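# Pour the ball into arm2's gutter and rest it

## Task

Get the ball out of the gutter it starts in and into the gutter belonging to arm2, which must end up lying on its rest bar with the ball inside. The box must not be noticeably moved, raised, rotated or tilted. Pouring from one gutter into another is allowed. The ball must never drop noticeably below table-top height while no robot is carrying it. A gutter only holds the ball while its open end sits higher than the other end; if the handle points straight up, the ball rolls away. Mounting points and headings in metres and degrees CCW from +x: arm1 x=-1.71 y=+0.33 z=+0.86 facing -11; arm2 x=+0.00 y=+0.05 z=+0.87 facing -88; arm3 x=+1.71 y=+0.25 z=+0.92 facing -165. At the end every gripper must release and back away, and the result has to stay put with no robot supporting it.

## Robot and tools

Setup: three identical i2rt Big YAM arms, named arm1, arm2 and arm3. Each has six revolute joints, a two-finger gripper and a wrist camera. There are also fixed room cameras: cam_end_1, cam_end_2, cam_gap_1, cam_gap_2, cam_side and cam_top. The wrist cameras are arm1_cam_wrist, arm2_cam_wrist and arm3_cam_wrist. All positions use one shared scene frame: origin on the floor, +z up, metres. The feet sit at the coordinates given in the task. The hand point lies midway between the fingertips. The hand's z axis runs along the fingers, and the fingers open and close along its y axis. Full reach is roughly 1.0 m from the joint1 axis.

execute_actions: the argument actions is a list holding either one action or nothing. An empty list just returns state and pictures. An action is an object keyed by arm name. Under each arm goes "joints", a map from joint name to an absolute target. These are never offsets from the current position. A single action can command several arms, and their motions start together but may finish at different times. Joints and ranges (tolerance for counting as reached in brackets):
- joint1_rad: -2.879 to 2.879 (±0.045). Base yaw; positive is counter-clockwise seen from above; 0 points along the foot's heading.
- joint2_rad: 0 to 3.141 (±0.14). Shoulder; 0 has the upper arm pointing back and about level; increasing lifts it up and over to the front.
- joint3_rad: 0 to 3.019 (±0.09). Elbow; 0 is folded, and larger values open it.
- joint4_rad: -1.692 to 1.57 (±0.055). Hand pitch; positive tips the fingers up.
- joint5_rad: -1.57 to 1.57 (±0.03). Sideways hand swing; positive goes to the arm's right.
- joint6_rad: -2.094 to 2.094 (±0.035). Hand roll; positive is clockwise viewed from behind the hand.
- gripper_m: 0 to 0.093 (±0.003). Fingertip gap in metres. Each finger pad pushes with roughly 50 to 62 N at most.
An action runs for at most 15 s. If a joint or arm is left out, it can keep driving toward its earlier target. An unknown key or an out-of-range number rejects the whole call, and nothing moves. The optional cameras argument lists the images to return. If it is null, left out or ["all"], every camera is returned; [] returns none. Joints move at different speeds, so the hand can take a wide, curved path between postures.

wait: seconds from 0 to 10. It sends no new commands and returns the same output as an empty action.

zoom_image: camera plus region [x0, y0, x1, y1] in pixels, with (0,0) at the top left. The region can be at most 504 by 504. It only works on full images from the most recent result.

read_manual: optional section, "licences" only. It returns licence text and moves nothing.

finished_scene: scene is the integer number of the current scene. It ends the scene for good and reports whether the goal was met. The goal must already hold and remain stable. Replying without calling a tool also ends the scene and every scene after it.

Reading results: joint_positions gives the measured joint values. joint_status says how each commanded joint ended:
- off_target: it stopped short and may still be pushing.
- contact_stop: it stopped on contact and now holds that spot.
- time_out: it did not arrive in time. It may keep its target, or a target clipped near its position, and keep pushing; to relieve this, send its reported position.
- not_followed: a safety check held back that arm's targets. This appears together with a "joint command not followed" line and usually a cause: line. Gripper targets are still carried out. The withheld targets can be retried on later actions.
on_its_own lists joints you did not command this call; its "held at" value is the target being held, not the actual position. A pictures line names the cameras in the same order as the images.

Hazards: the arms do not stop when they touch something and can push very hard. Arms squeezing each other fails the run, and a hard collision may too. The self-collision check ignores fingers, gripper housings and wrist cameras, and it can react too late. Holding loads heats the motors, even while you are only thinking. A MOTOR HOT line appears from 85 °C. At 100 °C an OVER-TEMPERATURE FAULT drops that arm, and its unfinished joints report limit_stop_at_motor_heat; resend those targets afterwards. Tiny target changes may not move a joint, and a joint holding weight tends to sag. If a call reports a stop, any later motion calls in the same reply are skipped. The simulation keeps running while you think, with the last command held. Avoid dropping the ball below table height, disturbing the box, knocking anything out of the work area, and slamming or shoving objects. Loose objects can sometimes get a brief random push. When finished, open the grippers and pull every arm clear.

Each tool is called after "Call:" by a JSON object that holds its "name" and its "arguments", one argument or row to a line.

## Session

Call:
{"name": "execute_actions", "arguments": {
  "actions": [],
  "cameras": ["cam_top","cam_side","cam_end_1","cam_end_2"]
}}

Scene clock: 0.00 s.
arm1.joint_positions: joint1_rad=+0.055 joint2_rad=+0.534 joint3_rad=+1.719 joint4_rad=-1.464 joint5_rad=-0.236 joint6_rad=+0.589 gripper_m=+0.095
arm1.joint_status: not commanded
arm1.hand: x=-1.6050 y=+0.3487 z=+1.5313 quat_wxyz=(-0.560, -0.213, -0.767, -0.229) (m; scene frame)
arm2.joint_positions: joint1_rad=-0.129 joint2_rad=+0.390 joint3_rad=+1.565 joint4_rad=-1.284 joint5_rad=+0.061 joint6_rad=+0.352 gripper_m=+0.094
arm2.joint_status: not commanded
arm2.hand: x=-0.0194 y=-0.0347 z=+1.5378 quat_wxyz=(-0.514, -0.641, -0.376, +0.428) (m; scene frame)
arm3.joint_positions: joint1_rad=+0.791 joint2_rad=+0.569 joint3_rad=+1.450 joint4_rad=-1.343 joint5_rad=+0.233 joint6_rad=-0.452 gripper_m=+0.095
arm3.joint_status: not commanded
arm3.hand: x=+1.5807 y=+0.0966 z=+1.4951 quat_wxyz=(-0.059, -0.660, -0.531, +0.529) (m; scene frame)
pictures: cam_end_1, cam_end_2, cam_side, cam_top
Images, in order (width x height): cam_end_1 896x504, cam_end_2 896x504, cam_side 896x504, cam_top 896x504.

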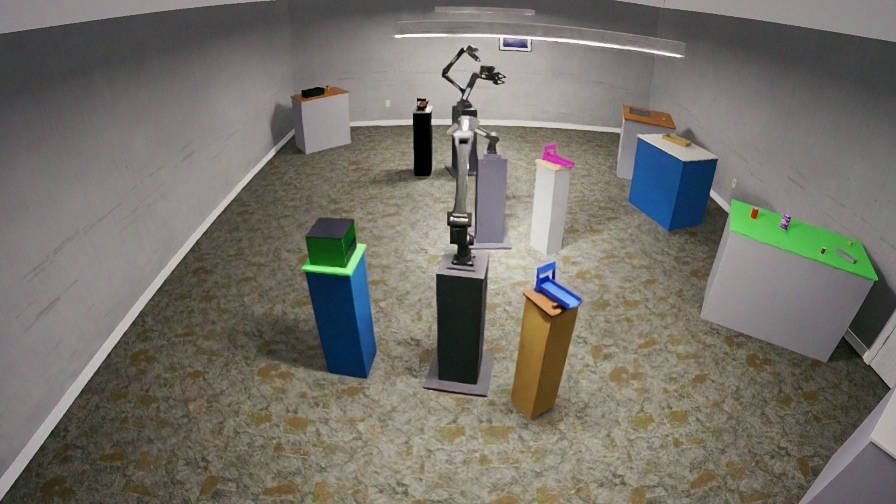

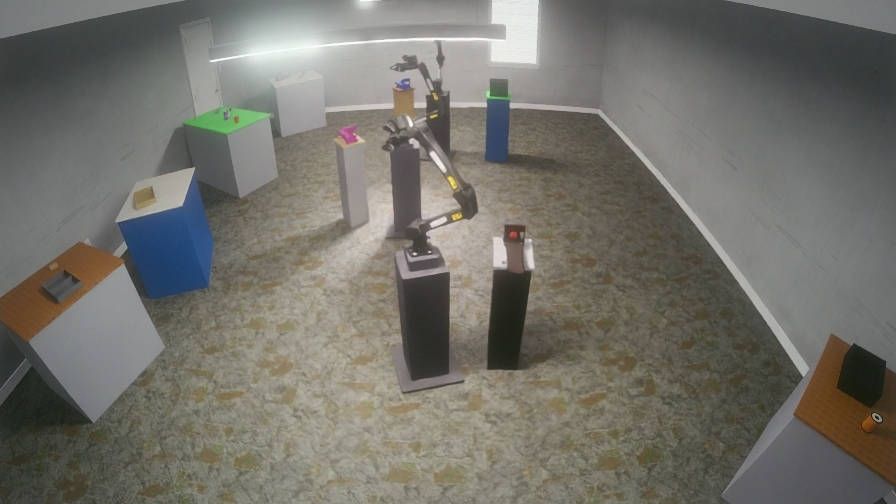

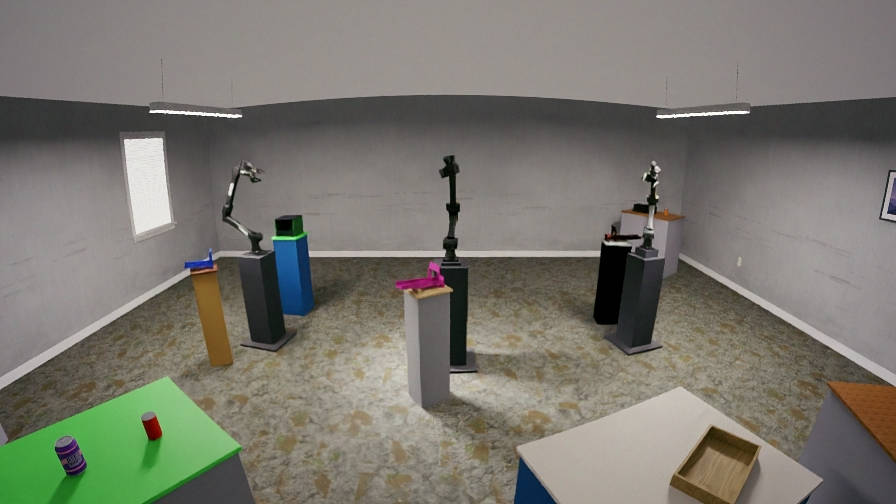

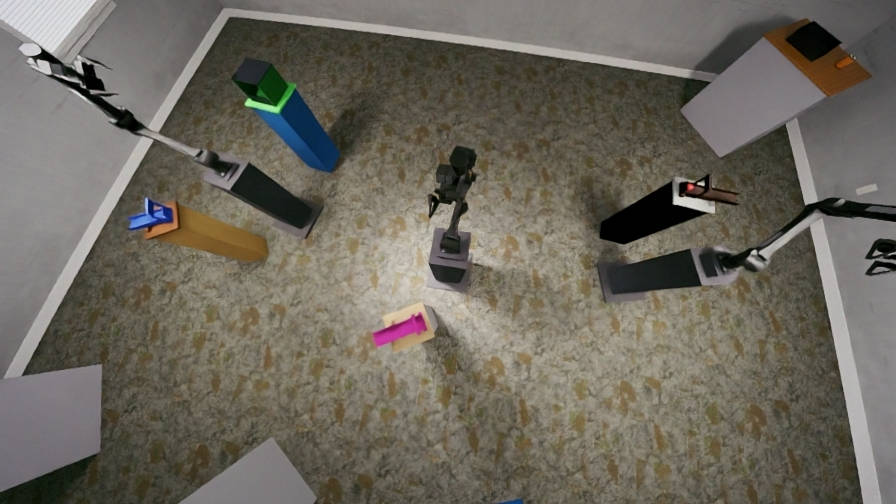

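Call:
{"name": "execute_actions", "arguments": {
  "actions": [
    {"arm2":{"joints":{"joint1_rad":-0.2,"joint2_rad":1.65,"joint3_rad":1.75,"joint4_rad":-1.66,"joint5_rad":0,"joint6_rad":-0.7}},"arm3":{"joints":{"joint1_rad":-1.64,"joint2_rad":1.5,"joint3_rad":1.56,"joint4_rad":-1.6,"joint5_rad":0,"joint6_rad":0.19}}}
  ],
  "cameras": ["arm2_cam_wrist","arm3_cam_wrist","cam_end_2","cam_side"]
}}

Scene clock: 16.00 s.
arm1.joint_positions: joint1_rad=+0.055 joint2_rad=+0.534 joint3_rad=+1.719 joint4_rad=-1.464 joint5_rad=-0.236 joint6_rad=+0.589 gripper_m=+0.095
arm1.joint_status: not commanded
arm1.hand: x=-1.6050 y=+0.3487 z=+1.5313 quat_wxyz=(-0.560, -0.213, -0.767, -0.229) (m; scene frame)
arm2.joint_positions: joint1_rad=-0.193 joint2_rad=+1.660 joint3_rad=+1.729 joint4_rad=-1.646 joint5_rad=+0.004 joint6_rad=-0.685 gripper_m=+0.094
arm2.joint_status: all done
arm2.hand: x=-0.0842 y=-0.4446 z=+1.1586 quat_wxyz=(+0.002, -0.502, -0.865, +0.000) (m; scene frame)
arm3.joint_positions: joint1_rad=-1.646 joint2_rad=+1.524 joint3_rad=+1.545 joint4_rad=-1.591 joint5_rad=+0.000 joint6_rad=+0.180 gripper_m=+0.095
arm3.joint_status: all done
arm3.hand: x=+1.6334 y=+0.6951 z=+1.1901 quat_wxyz=(+0.000, -0.708, +0.707, +0.000) (m; scene frame)
pictures: arm2_cam_wrist, arm3_cam_wrist, cam_end_2, cam_side
Images, in order (width x height): arm2_cam_wrist 504x504, arm3_cam_wrist 504x504, cam_end_2 896x504, cam_side 896x504.

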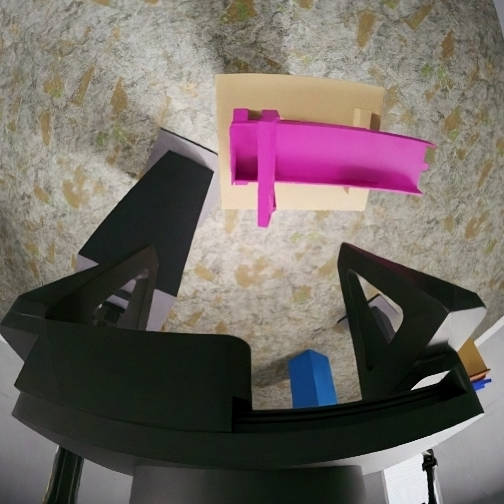

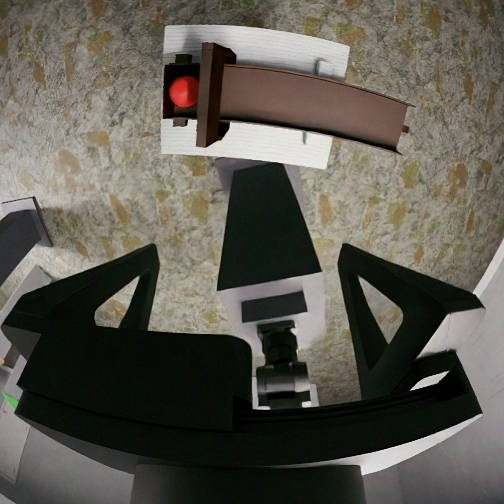

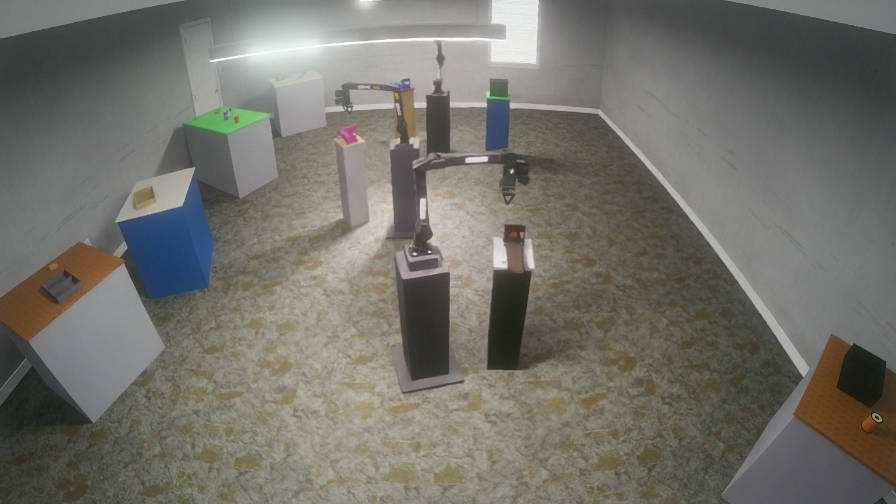

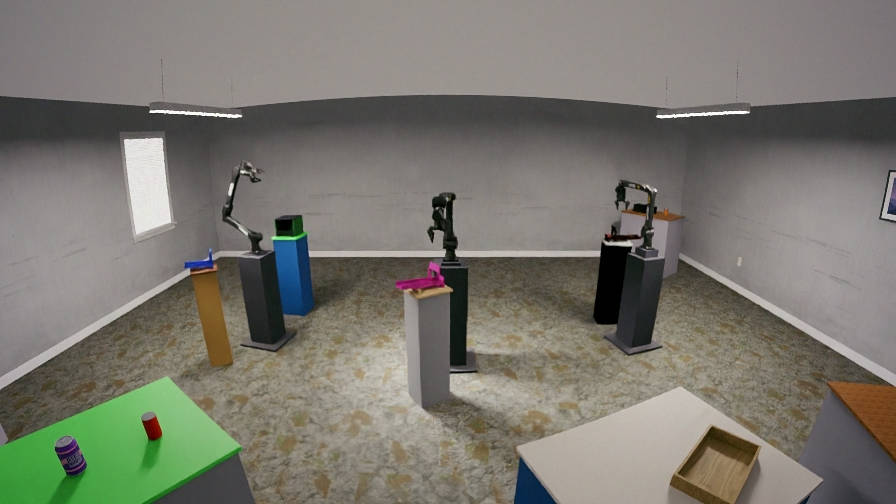

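Call:
{"name": "execute_actions", "arguments": {
  "actions": [
    {"arm2":{"joints":{"joint1_rad":-0.233,"joint2_rad":1.69,"joint3_rad":1.575,"joint4_rad":-1.44,"joint6_rad":-0.74}},"arm3":{"joints":{"joint1_rad":-1.45,"joint2_rad":1.85,"joint3_rad":1.79,"joint4_rad":-1.47,"joint5_rad":0.3,"joint6_rad":0.44}}}
  ],
  "cameras": ["arm2_cam_wrist","arm3_cam_wrist","cam_end_2","cam_side"]
}}

Scene clock: 42.63 s.
arm1.joint_positions: joint1_rad=+0.055 joint2_rad=+0.534 joint3_rad=+1.719 joint4_rad=-1.464 joint5_rad=-0.236 joint6_rad=+0.589 gripper_m=+0.095
arm1.joint_status: not commanded
arm1.hand: x=-1.6050 y=+0.3487 z=+1.5313 quat_wxyz=(-0.560, -0.213, -0.767, -0.229) (m; scene frame)
arm2.joint_positions: joint1_rad=-0.230 joint2_rad=+1.700 joint3_rad=+1.568 joint4_rad=-1.456 joint5_rad=+0.003 joint6_rad=-0.725 gripper_m=+0.094
arm2.joint_status: all done
arm2.hand: x=-0.1043 y=-0.4510 z=+1.0776 quat_wxyz=(+0.003, -0.501, -0.866, -0.006) (m; scene frame)
arm3.joint_positions: joint1_rad=-1.444 joint2_rad=+1.871 joint3_rad=+1.747 joint4_rad=-1.473 joint5_rad=+0.297 joint6_rad=+0.428 gripper_m=+0.095
arm3.joint_status: all done
arm3.hand: x=+1.5483 y=+0.7973 z=+1.1030 quat_wxyz=(+0.133, -0.685, +0.714, -0.067) (m; scene frame)
pictures: arm2_cam_wrist, arm3_cam_wrist, cam_end_2, cam_side
Images, in order (width x height): arm2_cam_wrist 504x504, arm3_cam_wrist 504x504, cam_end_2 896x504, cam_side 896x504.

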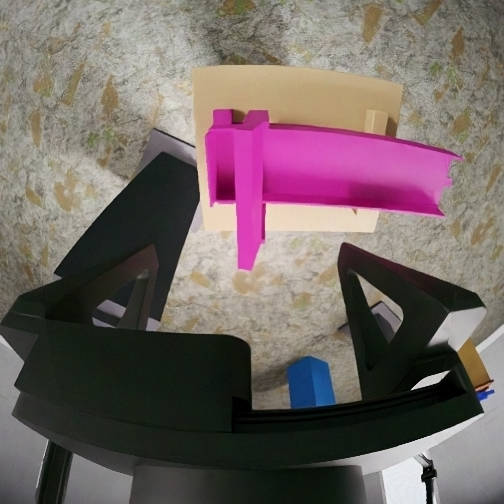

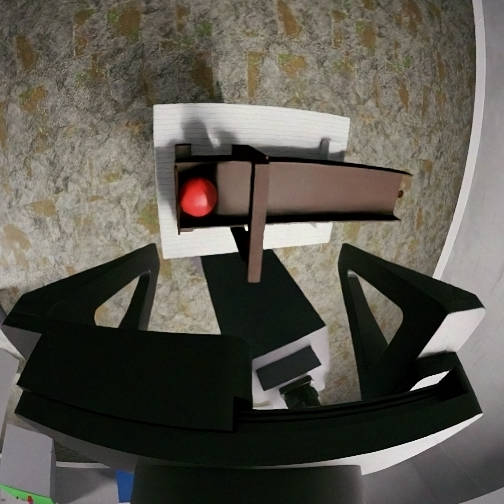

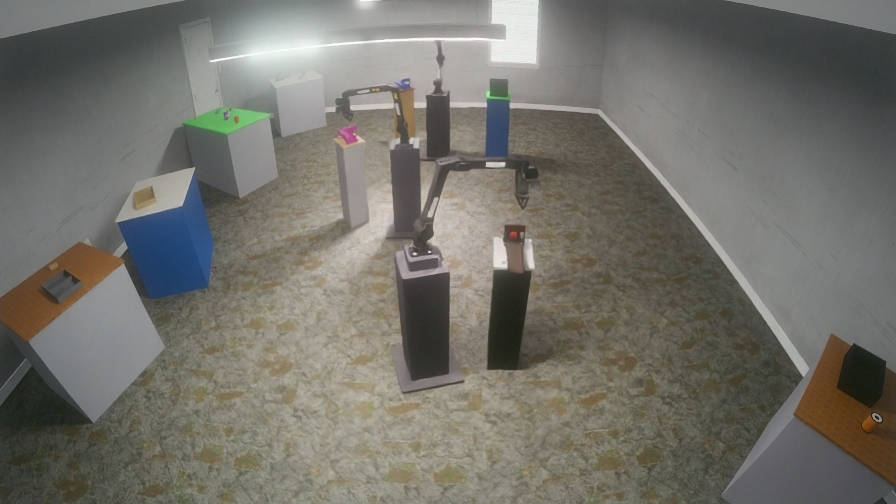

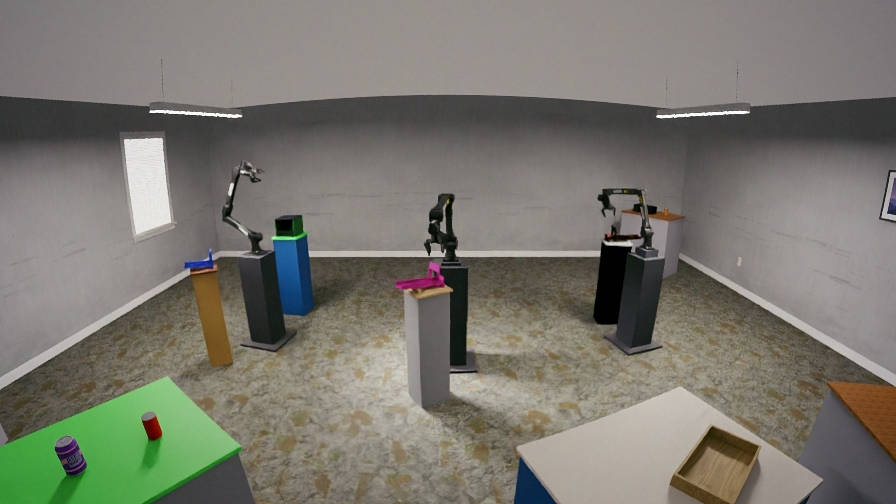

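Call:
{"name": "execute_actions", "arguments": {
  "actions": [
    {"arm2":{"joints":{"joint2_rad":1.73,"joint3_rad":1.39,"joint4_rad":-1.215}},"arm3":{"joints":{"joint1_rad":-1.487,"joint2_rad":1.885,"joint3_rad":1.65,"joint4_rad":-1.3,"joint6_rad":0.4}}}
  ],
  "cameras": ["arm2_cam_wrist","arm3_cam_wrist","cam_end_2","cam_side"]
}}

Call:
{"name": "zoom_image", "arguments": {
  "camera": "cam_end_2",
  "region": [460, 150, 580, 280]
}}

Call:
{"name": "zoom_image", "arguments": {
  "camera": "cam_end_2",
  "region": [310, 80, 410, 160]
}}

Scene clock: 57.73 s.
arm1.joint_positions: joint1_rad=+0.055 joint2_rad=+0.534 joint3_rad=+1.719 joint4_rad=-1.464 joint5_rad=-0.236 joint6_rad=+0.589 gripper_m=+0.095
arm1.joint_status: not commanded
arm1.hand: x=-1.6050 y=+0.3487 z=+1.5313 quat_wxyz=(-0.560, -0.213, -0.767, -0.229) (m; scene frame)
arm2.joint_positions: joint1_rad=-0.230 joint2_rad=+1.738 joint3_rad=+1.382 joint4_rad=-1.231 joint5_rad=+0.003 joint6_rad=-0.725 gripper_m=+0.094
arm2.joint_status: all done
arm2.hand: x=-0.1031 y=-0.4449 z=+0.9898 quat_wxyz=(+0.003, -0.501, -0.866, -0.005) (m; scene frame)
arm3.joint_positions: joint1_rad=-1.488 joint2_rad=+1.878 joint3_rad=+1.645 joint4_rad=-1.312 joint5_rad=+0.298 joint6_rad=+0.411 gripper_m=+0.095
arm3.joint_status: all done
arm3.hand: x=+1.5703 y=+0.8113 z=+1.0607 quat_wxyz=(+0.141, -0.672, +0.725, -0.047) (m; scene frame)
pictures: arm2_cam_wrist, arm3_cam_wrist, cam_end_2, cam_side
Images, in order (width x height): arm2_cam_wrist 504x504, arm3_cam_wrist 504x504, cam_end_2 896x504, cam_side 896x504.

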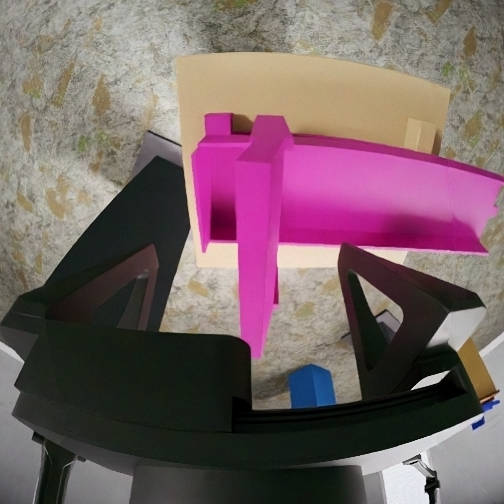

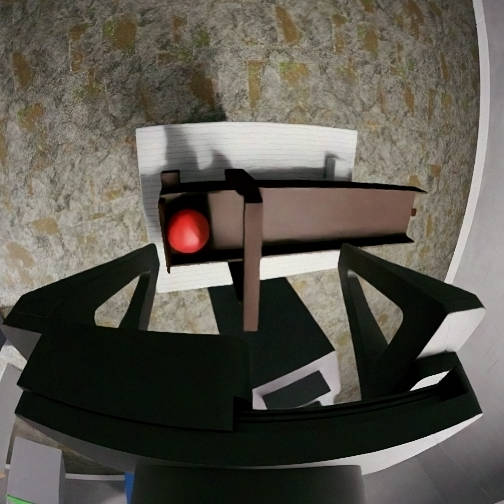

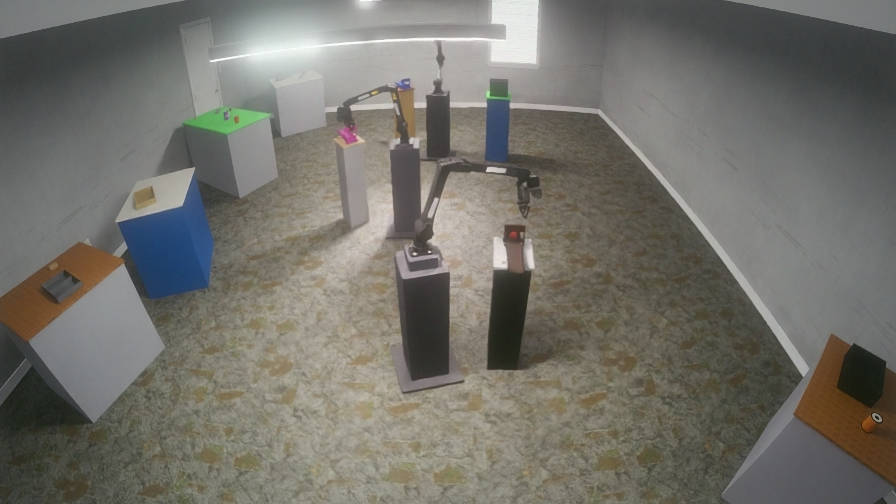

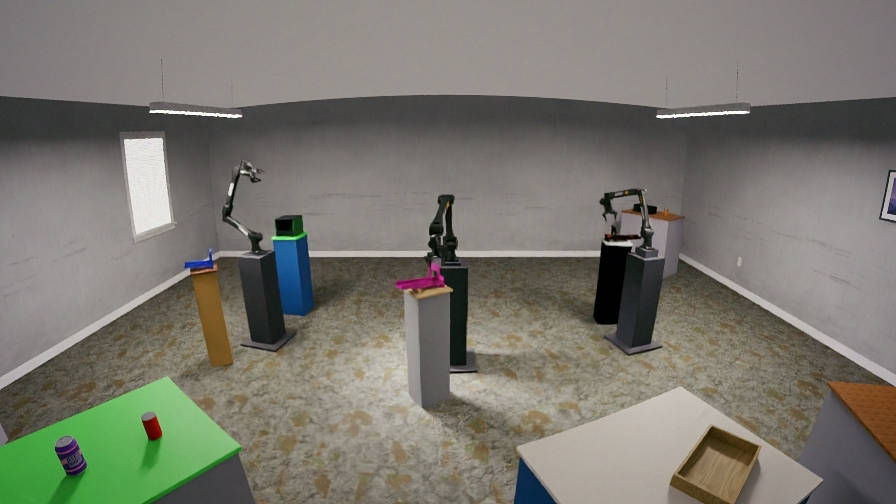

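Region (460, 150, 580, 280) of cam_end_2's 896x504 image, scaled by 3.877, with more detail than that image has; it fills the left 465 columns of this view, and the rest is white.

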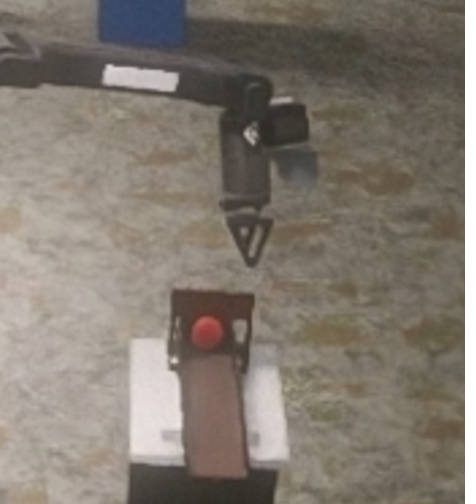

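Region (310, 80, 410, 160) of cam_end_2's 896x504 image, scaled by 5.040, with more detail than that image has; it fills the top 403 rows of this view, and the rest is white.

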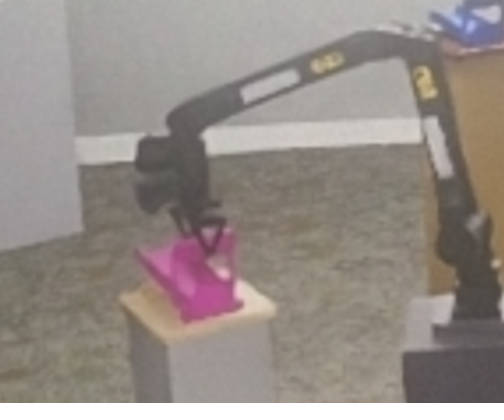

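Call:
{"name": "execute_actions", "arguments": {
  "actions": [
    {"arm2":{"joints":{"joint2_rad":1.745,"joint3_rad":1.33,"joint4_rad":-1.14}},"arm3":{"joints":{"joint1_rad":-1.507,"joint2_rad":1.815,"joint3_rad":1.38,"joint4_rad":-1.09,"joint6_rad":0.39}}}
  ],
  "cameras": ["arm2_cam_wrist","arm3_cam_wrist","cam_end_2"]
}}

Call:
{"name": "zoom_image", "arguments": {
  "camera": "cam_end_2",
  "region": [460, 150, 580, 280]
}}

Call:
{"name": "zoom_image", "arguments": {
  "camera": "cam_end_2",
  "region": [310, 80, 410, 160]
}}

Scene clock: 73.20 s.
arm1.joint_positions: joint1_rad=+0.055 joint2_rad=+0.534 joint3_rad=+1.719 joint4_rad=-1.464 joint5_rad=-0.236 joint6_rad=+0.589 gripper_m=+0.095
arm1.joint_status: not commanded
arm1.hand: x=-1.6050 y=+0.3487 z=+1.5313 quat_wxyz=(-0.560, -0.213, -0.767, -0.229) (m; scene frame)
arm2.joint_positions: joint1_rad=-0.230 joint2_rad=+1.740 joint3_rad=+1.328 joint4_rad=-1.156 joint5_rad=+0.003 joint6_rad=-0.725 gripper_m=+0.094
arm2.joint_status: all done
arm2.hand: x=-0.1025 y=-0.4422 z=+0.9698 quat_wxyz=(+0.000, -0.501, -0.866, +0.003) (m; scene frame)
arm3.joint_positions: joint1_rad=-1.500 joint2_rad=+1.828 joint3_rad=+1.373 joint4_rad=-1.102 joint5_rad=+0.298 joint6_rad=+0.401 gripper_m=+0.095
arm3.joint_status: all done
arm3.hand: x=+1.5925 y=+0.7667 z=+0.9896 quat_wxyz=(+0.138, -0.672, +0.725, -0.054) (m; scene frame)
pictures: arm2_cam_wrist, arm3_cam_wrist, cam_end_2
Images, in order (width x height): arm2_cam_wrist 504x504, arm3_cam_wrist 504x504, cam_end_2 896x504.

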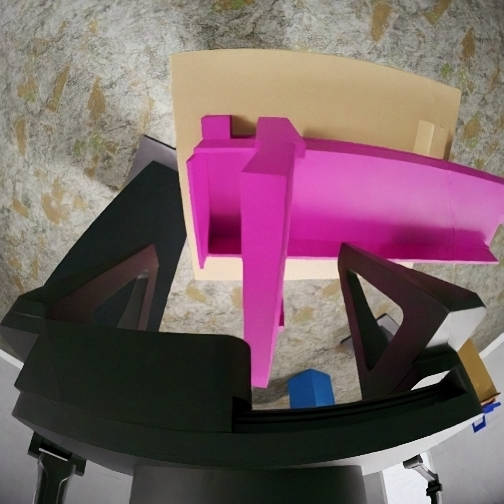

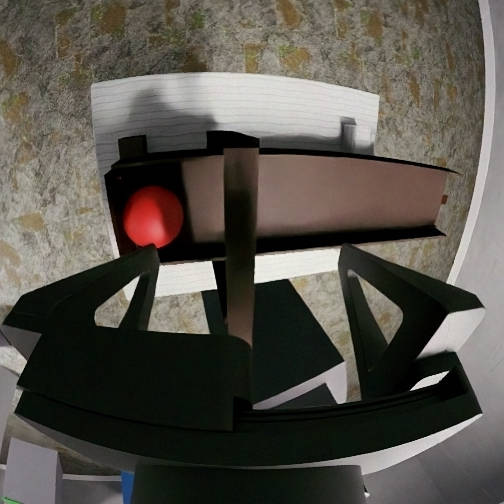

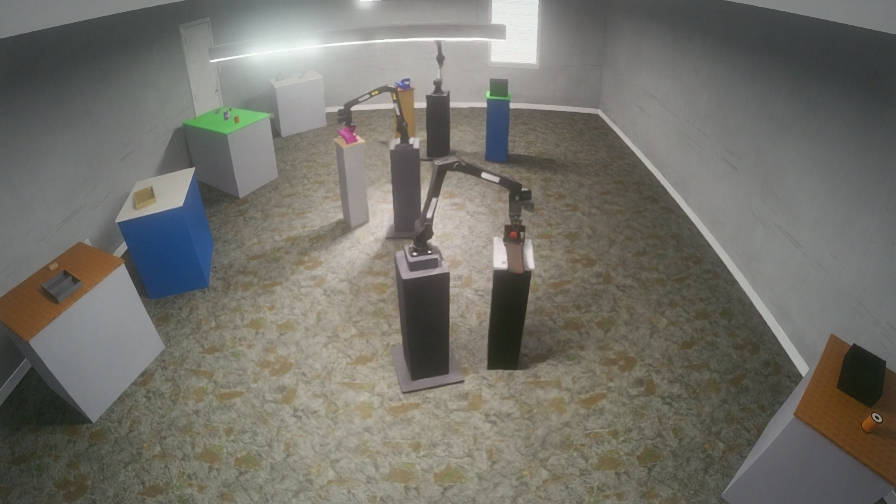

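Region (460, 150, 580, 280) of cam_end_2's 896x504 image, scaled by 3.877, with more detail than that image has; it fills the left 465 columns of this view, and the rest is white.

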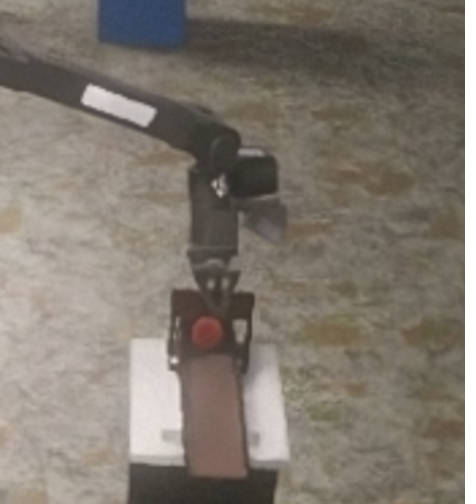

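Region (310, 80, 410, 160) of cam_end_2's 896x504 image, scaled by 5.040, with more detail than that image has; it fills the top 403 rows of this view, and the rest is white.

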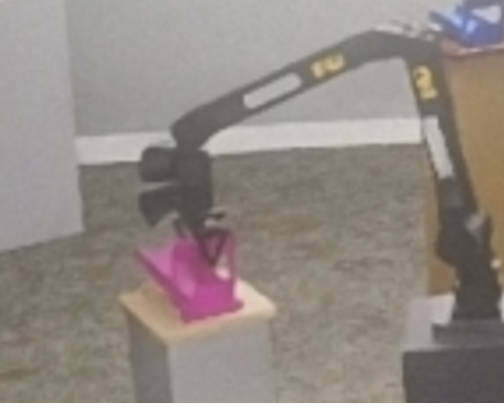

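Call:
{"name": "execute_actions", "arguments": {
  "actions": [
    {"arm2":{"joints":{"gripper_m":0.0}},"arm3":{"joints":{"gripper_m":0.0}}}
  ],
  "cameras": ["arm2_cam_wrist","arm3_cam_wrist"]
}}

Call:
{"name": "execute_actions", "arguments": {
  "actions": [
    {"arm2":{"joints":{"joint2_rad":1.65,"joint3_rad":1.62,"joint4_rad":-1.45}},"arm3":{"joints":{"joint3_rad":1.68,"joint4_rad":-1.36,"joint5_rad":0.42}}}
  ],
  "cameras": ["arm2_cam_wrist","arm3_cam_wrist","cam_side"]
}}

Scene clock: 80.90 s.
arm1.joint_positions: joint1_rad=+0.055 joint2_rad=+0.534 joint3_rad=+1.719 joint4_rad=-1.464 joint5_rad=-0.236 joint6_rad=+0.589 gripper_m=+0.095
arm1.joint_status: not commanded
arm1.hand: x=-1.6050 y=+0.3487 z=+1.5313 quat_wxyz=(-0.560, -0.213, -0.767, -0.229) (m; scene frame)
arm2.joint_positions: joint1_rad=-0.233 joint2_rad=+1.722 joint3_rad=+1.329 joint4_rad=-1.137 joint5_rad=+0.027 joint6_rad=-0.728 gripper_m=+0.013
arm2.joint_status: gripper_m off_target (ended at +0.013, target +0.000)
arm2.hand: x=-0.1090 y=-0.4468 z=+0.9790 quat_wxyz=(+0.006, -0.501, -0.865, +0.025) (m; scene frame)
arm3.joint_positions: joint1_rad=-1.500 joint2_rad=+1.828 joint3_rad=+1.373 joint4_rad=-1.098 joint5_rad=+0.294 joint6_rad=+0.400 gripper_m=+0.012
arm3.joint_status: gripper_m off_target (ended at +0.012, target +0.000)
arm3.hand: x=+1.5919 y=+0.7675 z=+0.9894 quat_wxyz=(+0.137, -0.673, +0.725, -0.052) (m; scene frame)
pictures: arm2_cam_wrist, arm3_cam_wrist
Images, in order (width x height): arm2_cam_wrist 504x504, arm3_cam_wrist 504x504.

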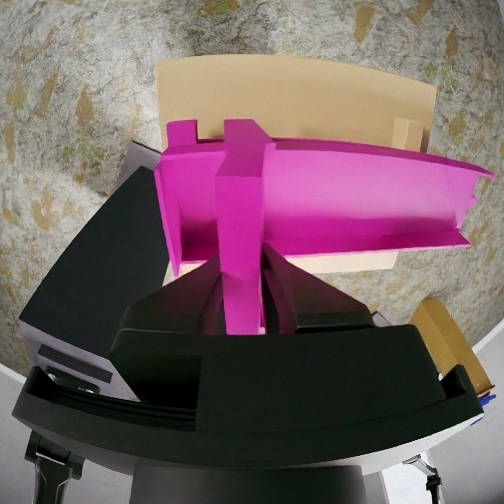

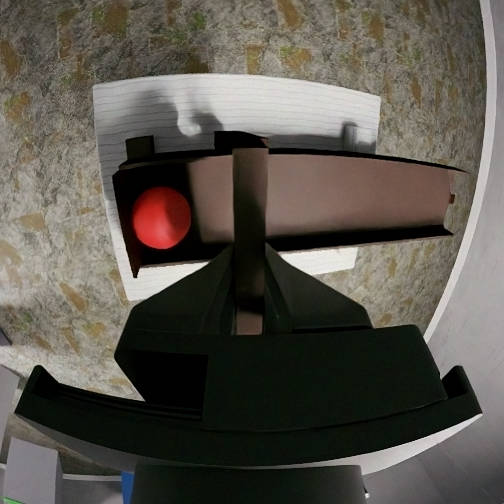

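Scene clock: 82.33 s.
arm1.joint_positions: joint1_rad=+0.055 joint2_rad=+0.534 joint3_rad=+1.719 joint4_rad=-1.464 joint5_rad=-0.236 joint6_rad=+0.589 gripper_m=+0.095
arm1.joint_status: not commanded
arm1.hand: x=-1.6050 y=+0.3487 z=+1.5313 quat_wxyz=(-0.560, -0.213, -0.767, -0.229) (m; scene frame)
arm2.joint_positions: joint1_rad=-0.233 joint2_rad=+1.665 joint3_rad=+1.563 joint4_rad=-1.437 joint5_rad=+0.001 joint6_rad=-0.729 gripper_m=+0.011
arm2.joint_status: all done
arm2.hand: x=-0.1056 y=-0.4510 z=+1.0928 quat_wxyz=(-0.005, -0.500, -0.866, +0.017) (m; scene frame)
arm3.joint_positions: joint1_rad=-1.501 joint2_rad=+1.828 joint3_rad=+1.635 joint4_rad=-1.350 joint5_rad=+0.413 joint6_rad=+0.399 gripper_m=+0.012
arm3.joint_status: all done
arm3.hand: x=+1.5998 y=+0.8057 z=+1.0908 quat_wxyz=(+0.193, -0.664, +0.719, -0.072) (m; scene frame)
pictures: arm2_cam_wrist, arm3_cam_wrist, cam_side
Images, in order (width x height): arm2_cam_wrist 504x504, arm3_cam_wrist 504x504, cam_side 896x504.

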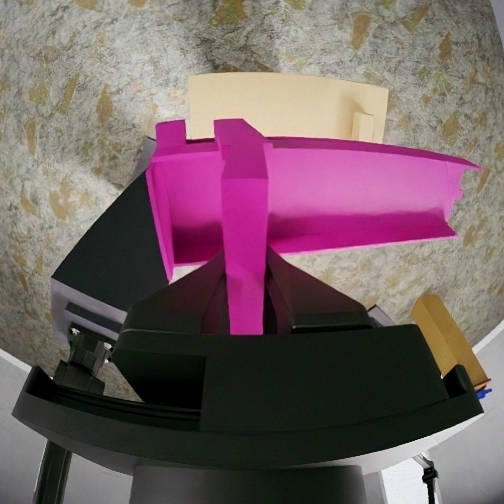

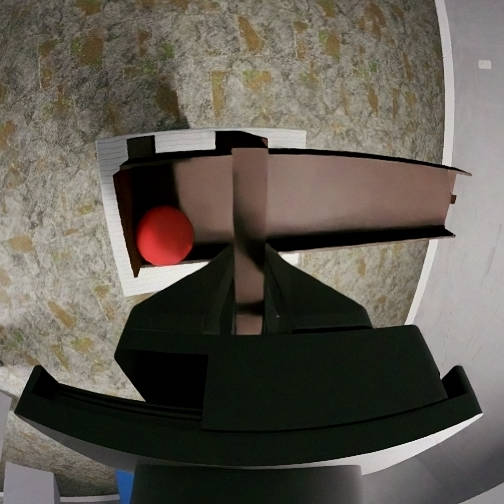

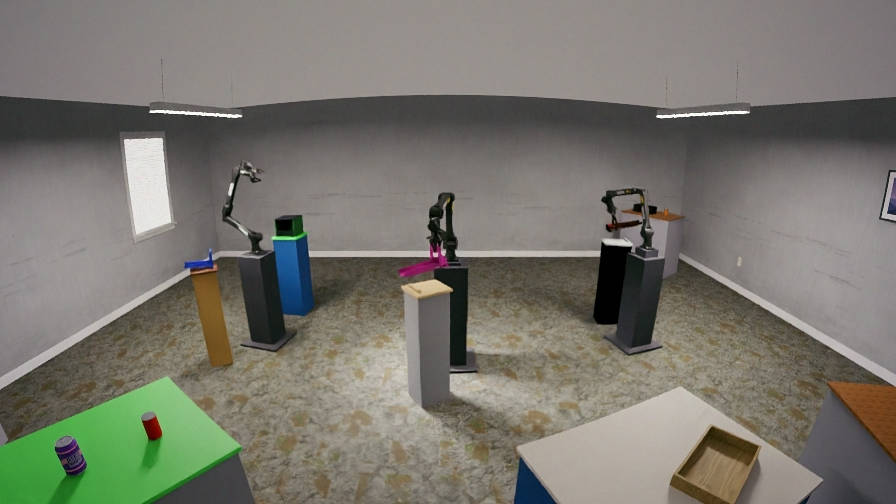

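Call:
{"name": "execute_actions", "arguments": {
  "actions": [
    {"arm2":{"joints":{"joint3_rad":1.7,"joint4_rad":-1.2,"joint6_rad":-1.57}},"arm3":{"joints":{"joint3_rad":1.75,"joint4_rad":-1.27,"joint5_rad":0.36,"joint6_rad":-0.5}}}
  ],
  "cameras": ["arm3_cam_wrist"]
}}

Call:
{"name": "execute_actions", "arguments": {
  "actions": [
    {"arm2":{"joints":{"joint1_rad":1.65,"joint2_rad":1.79,"joint3_rad":1.6,"joint4_rad":-0.91}},"arm3":{"joints":{"joint2_rad":1.65,"joint3_rad":1.6,"joint4_rad":-0.98,"joint5_rad":0.0,"joint6_rad":-1.57}}}
  ],
  "cameras": ["arm3_cam_wrist","cam_end_2"]
}}

Scene clock: 100.70 s.
arm1.joint_positions: joint1_rad=+0.055 joint2_rad=+0.534 joint3_rad=+1.719 joint4_rad=-1.464 joint5_rad=-0.236 joint6_rad=+0.589 gripper_m=+0.095
arm1.joint_status: not commanded
arm1.hand: x=-1.6050 y=+0.3487 z=+1.5313 quat_wxyz=(-0.560, -0.213, -0.767, -0.229) (m; scene frame)
arm2.joint_positions: joint1_rad=-0.233 joint2_rad=+1.665 joint3_rad=+1.634 joint4_rad=-1.225 joint5_rad=+0.001 joint6_rad=-1.555 gripper_m=+0.011
arm2.joint_status: all done
arm2.hand: x=-0.1199 y=-0.5195 z=+1.1319 quat_wxyz=(+0.015, -0.109, -0.981, +0.158) (m; scene frame)
arm3.joint_positions: joint1_rad=-1.501 joint2_rad=+1.828 joint3_rad=+1.683 joint4_rad=-1.280 joint5_rad=+0.355 joint6_rad=-0.488 gripper_m=+0.012
arm3.joint_status: all done
arm3.hand: x=+1.5811 y=+0.8321 z=+1.1076 quat_wxyz=(+0.169, -0.907, +0.375, -0.088) (m; scene frame)
pictures: arm3_cam_wrist
Images, in order (width x height): arm3_cam_wrist 504x504.

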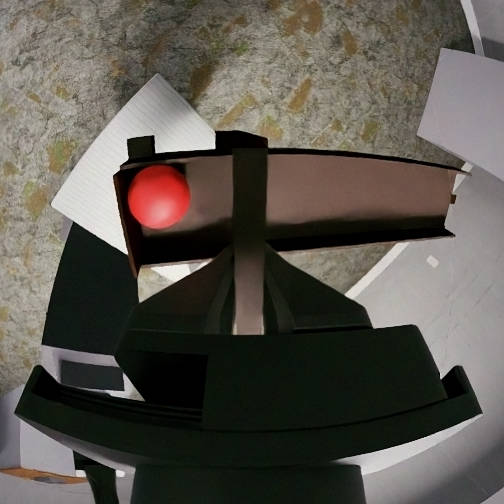

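Scene clock: 102.87 s.
arm1.joint_positions: joint1_rad=+0.055 joint2_rad=+0.534 joint3_rad=+1.719 joint4_rad=-1.464 joint5_rad=-0.236 joint6_rad=+0.589 gripper_m=+0.095
arm1.joint_status: not commanded
arm1.hand: x=-1.6050 y=+0.3487 z=+1.5313 quat_wxyz=(-0.560, -0.213, -0.767, -0.229) (m; scene frame)
arm2.joint_positions: joint1_rad=+1.659 joint2_rad=+1.834 joint3_rad=+1.584 joint4_rad=-0.920 joint5_rad=-0.003 joint6_rad=-1.557 gripper_m=+0.011
arm2.joint_status: all done
arm2.hand: x=+0.6479 y=+0.1253 z=+1.0310 quat_wxyz=(-0.149, +0.728, -0.657, +0.131) (m; scene frame)
arm3.joint_positions: joint1_rad=-1.501 joint2_rad=+1.667 joint3_rad=+1.585 joint4_rad=-1.002 joint5_rad=+0.001 joint6_rad=-1.558 gripper_m=+0.012
arm3.joint_status: all done
arm3.hand: x=+1.5163 y=+0.8374 z=+1.1681 quat_wxyz=(+0.237, -0.959, -0.151, +0.040) (m; scene frame)
pictures: arm3_cam_wrist, cam_end_2
Images, in order (width x height): arm3_cam_wrist 504x504, cam_end_2 896x504.

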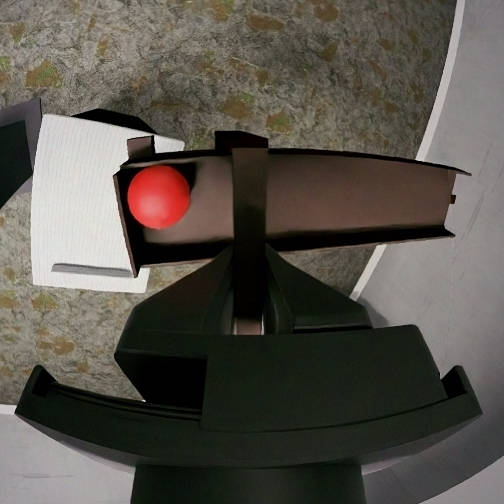

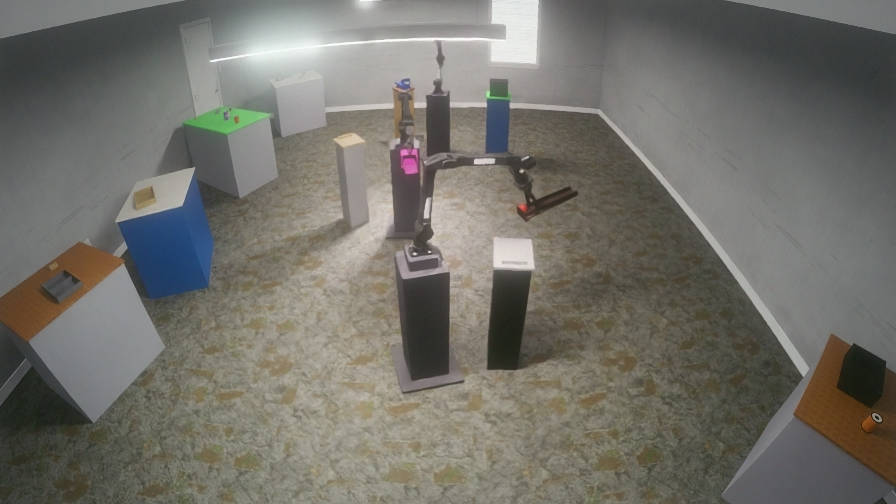

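Call:
{"name": "execute_actions", "arguments": {
  "actions": [
    {"arm3":{"joints":{"joint1_rad":-0.16}}}
  ],
  "cameras": ["cam_side"]
}}

Call:
{"name": "execute_actions", "arguments": {
  "actions": [
    {"arm3":{"joints":{"joint2_rad":2.05,"joint3_rad":2.3,"joint4_rad":-1.36}}}
  ],
  "cameras": ["arm3_cam_wrist","cam_side","cam_gap_2"]
}}

Call:
{"name": "zoom_image", "arguments": {
  "camera": "cam_side",
  "region": [480, 170, 660, 280]
}}

Scene clock: 114.27 s.
arm1.joint_positions: joint1_rad=+0.055 joint2_rad=+0.534 joint3_rad=+1.719 joint4_rad=-1.464 joint5_rad=-0.236 joint6_rad=+0.589 gripper_m=+0.095
arm1.joint_status: not commanded
arm1.hand: x=-1.6050 y=+0.3487 z=+1.5313 quat_wxyz=(-0.560, -0.213, -0.767, -0.229) (m; scene frame)
arm2.joint_positions: joint1_rad=+1.659 joint2_rad=+1.834 joint3_rad=+1.584 joint4_rad=-0.920 joint5_rad=-0.003 joint6_rad=-1.557 gripper_m=+0.011
arm2.joint_status: not commanded
arm2.hand: x=+0.6479 y=+0.1253 z=+1.0310 quat_wxyz=(-0.149, +0.728, -0.657, +0.131) (m; scene frame)
arm3.joint_positions: joint1_rad=-0.152 joint2_rad=+1.667 joint3_rad=+1.585 joint4_rad=-0.991 joint5_rad=-0.003 joint6_rad=-1.561 gripper_m=+0.012
arm3.joint_status: all done
arm3.hand: x=+1.0942 y=+0.1833 z=+1.1695 quat_wxyz=(+0.163, -0.652, -0.717, +0.185) (m; scene frame)
pictures: cam_side
Images, in order (width x height): cam_side 896x504.

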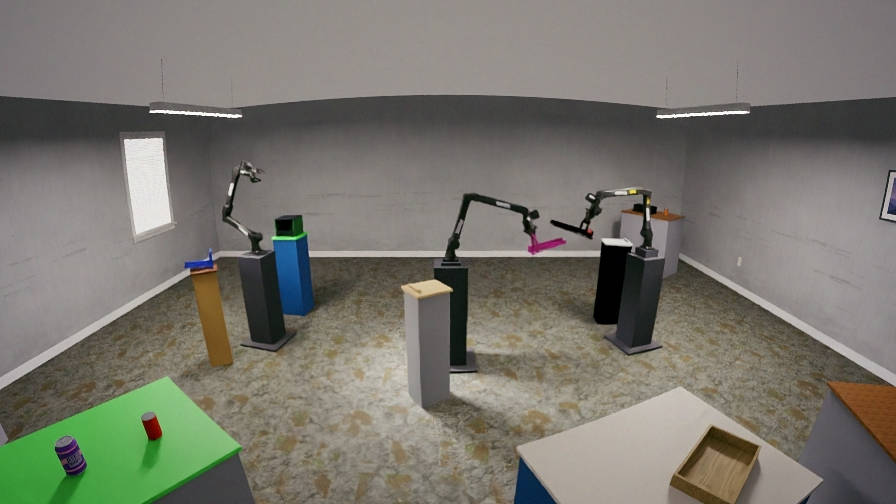

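Scene clock: 116.10 s.
arm1.joint_positions: joint1_rad=+0.055 joint2_rad=+0.534 joint3_rad=+1.719 joint4_rad=-1.464 joint5_rad=-0.236 joint6_rad=+0.589 gripper_m=+0.095
arm1.joint_status: not commanded
arm1.hand: x=-1.6050 y=+0.3487 z=+1.5313 quat_wxyz=(-0.560, -0.213, -0.767, -0.229) (m; scene frame)
arm2.joint_positions: joint1_rad=+1.659 joint2_rad=+1.830 joint3_rad=+1.563 joint4_rad=-0.930 joint5_rad=-0.002 joint6_rad=-1.566 gripper_m=+0.011
arm2.joint_status: not commanded
arm2.hand: x=+0.6386 y=+0.1242 z=+1.0232 quat_wxyz=(-0.138, +0.732, -0.655, +0.123) (m; scene frame)
arm3.joint_positions: joint1_rad=-0.152 joint2_rad=+2.072 joint3_rad=+2.239 joint4_rad=-1.359 joint5_rad=-0.001 joint6_rad=-1.561 gripper_m=+0.012
arm3.joint_status: all done
arm3.hand: x=+0.9877 y=+0.1725 z=+1.1807 quat_wxyz=(+0.125, -0.661, -0.727, +0.141) (m; scene frame)
pictures: arm3_cam_wrist, cam_gap_2, cam_side
Images, in order (width x height): arm3_cam_wrist 504x504, cam_gap_2 896x504, cam_side 896x504.

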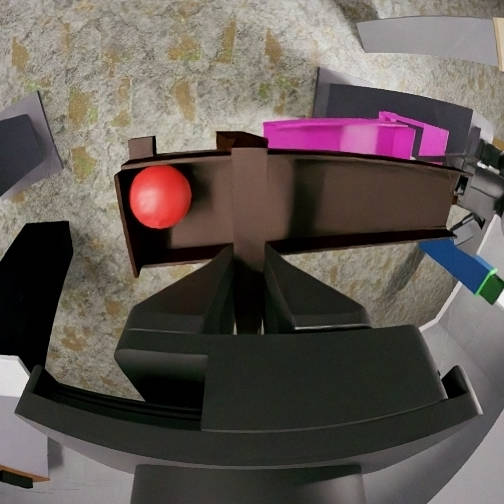

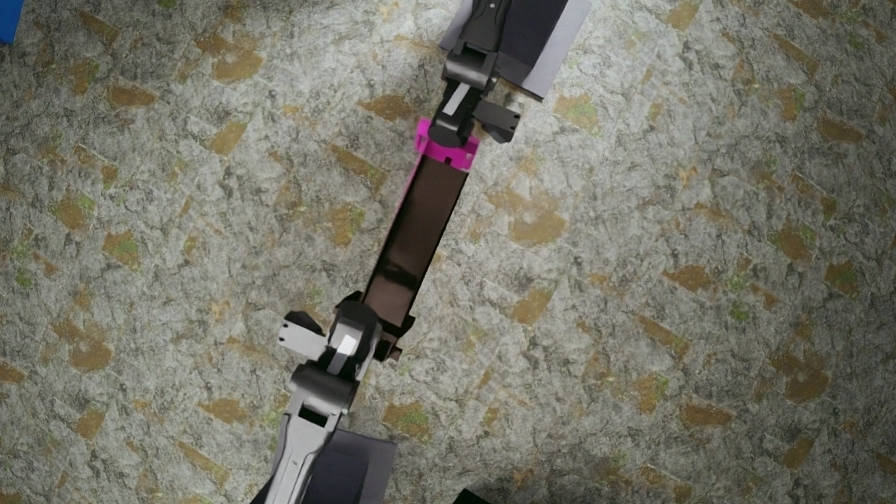

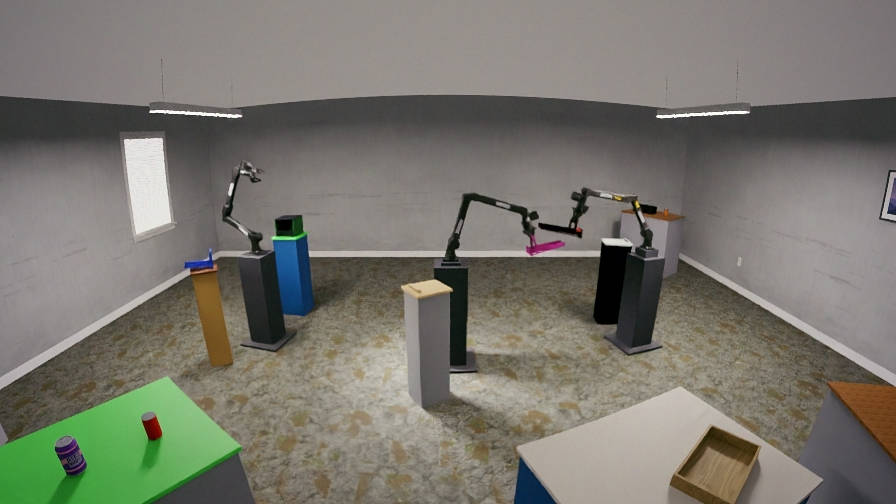

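Region (480, 170, 660, 280) of cam_side's 896x504 image, scaled by 2.800, with more detail than that image has.

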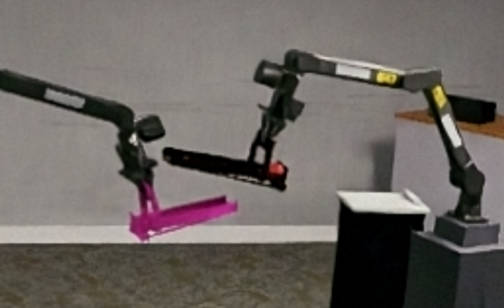

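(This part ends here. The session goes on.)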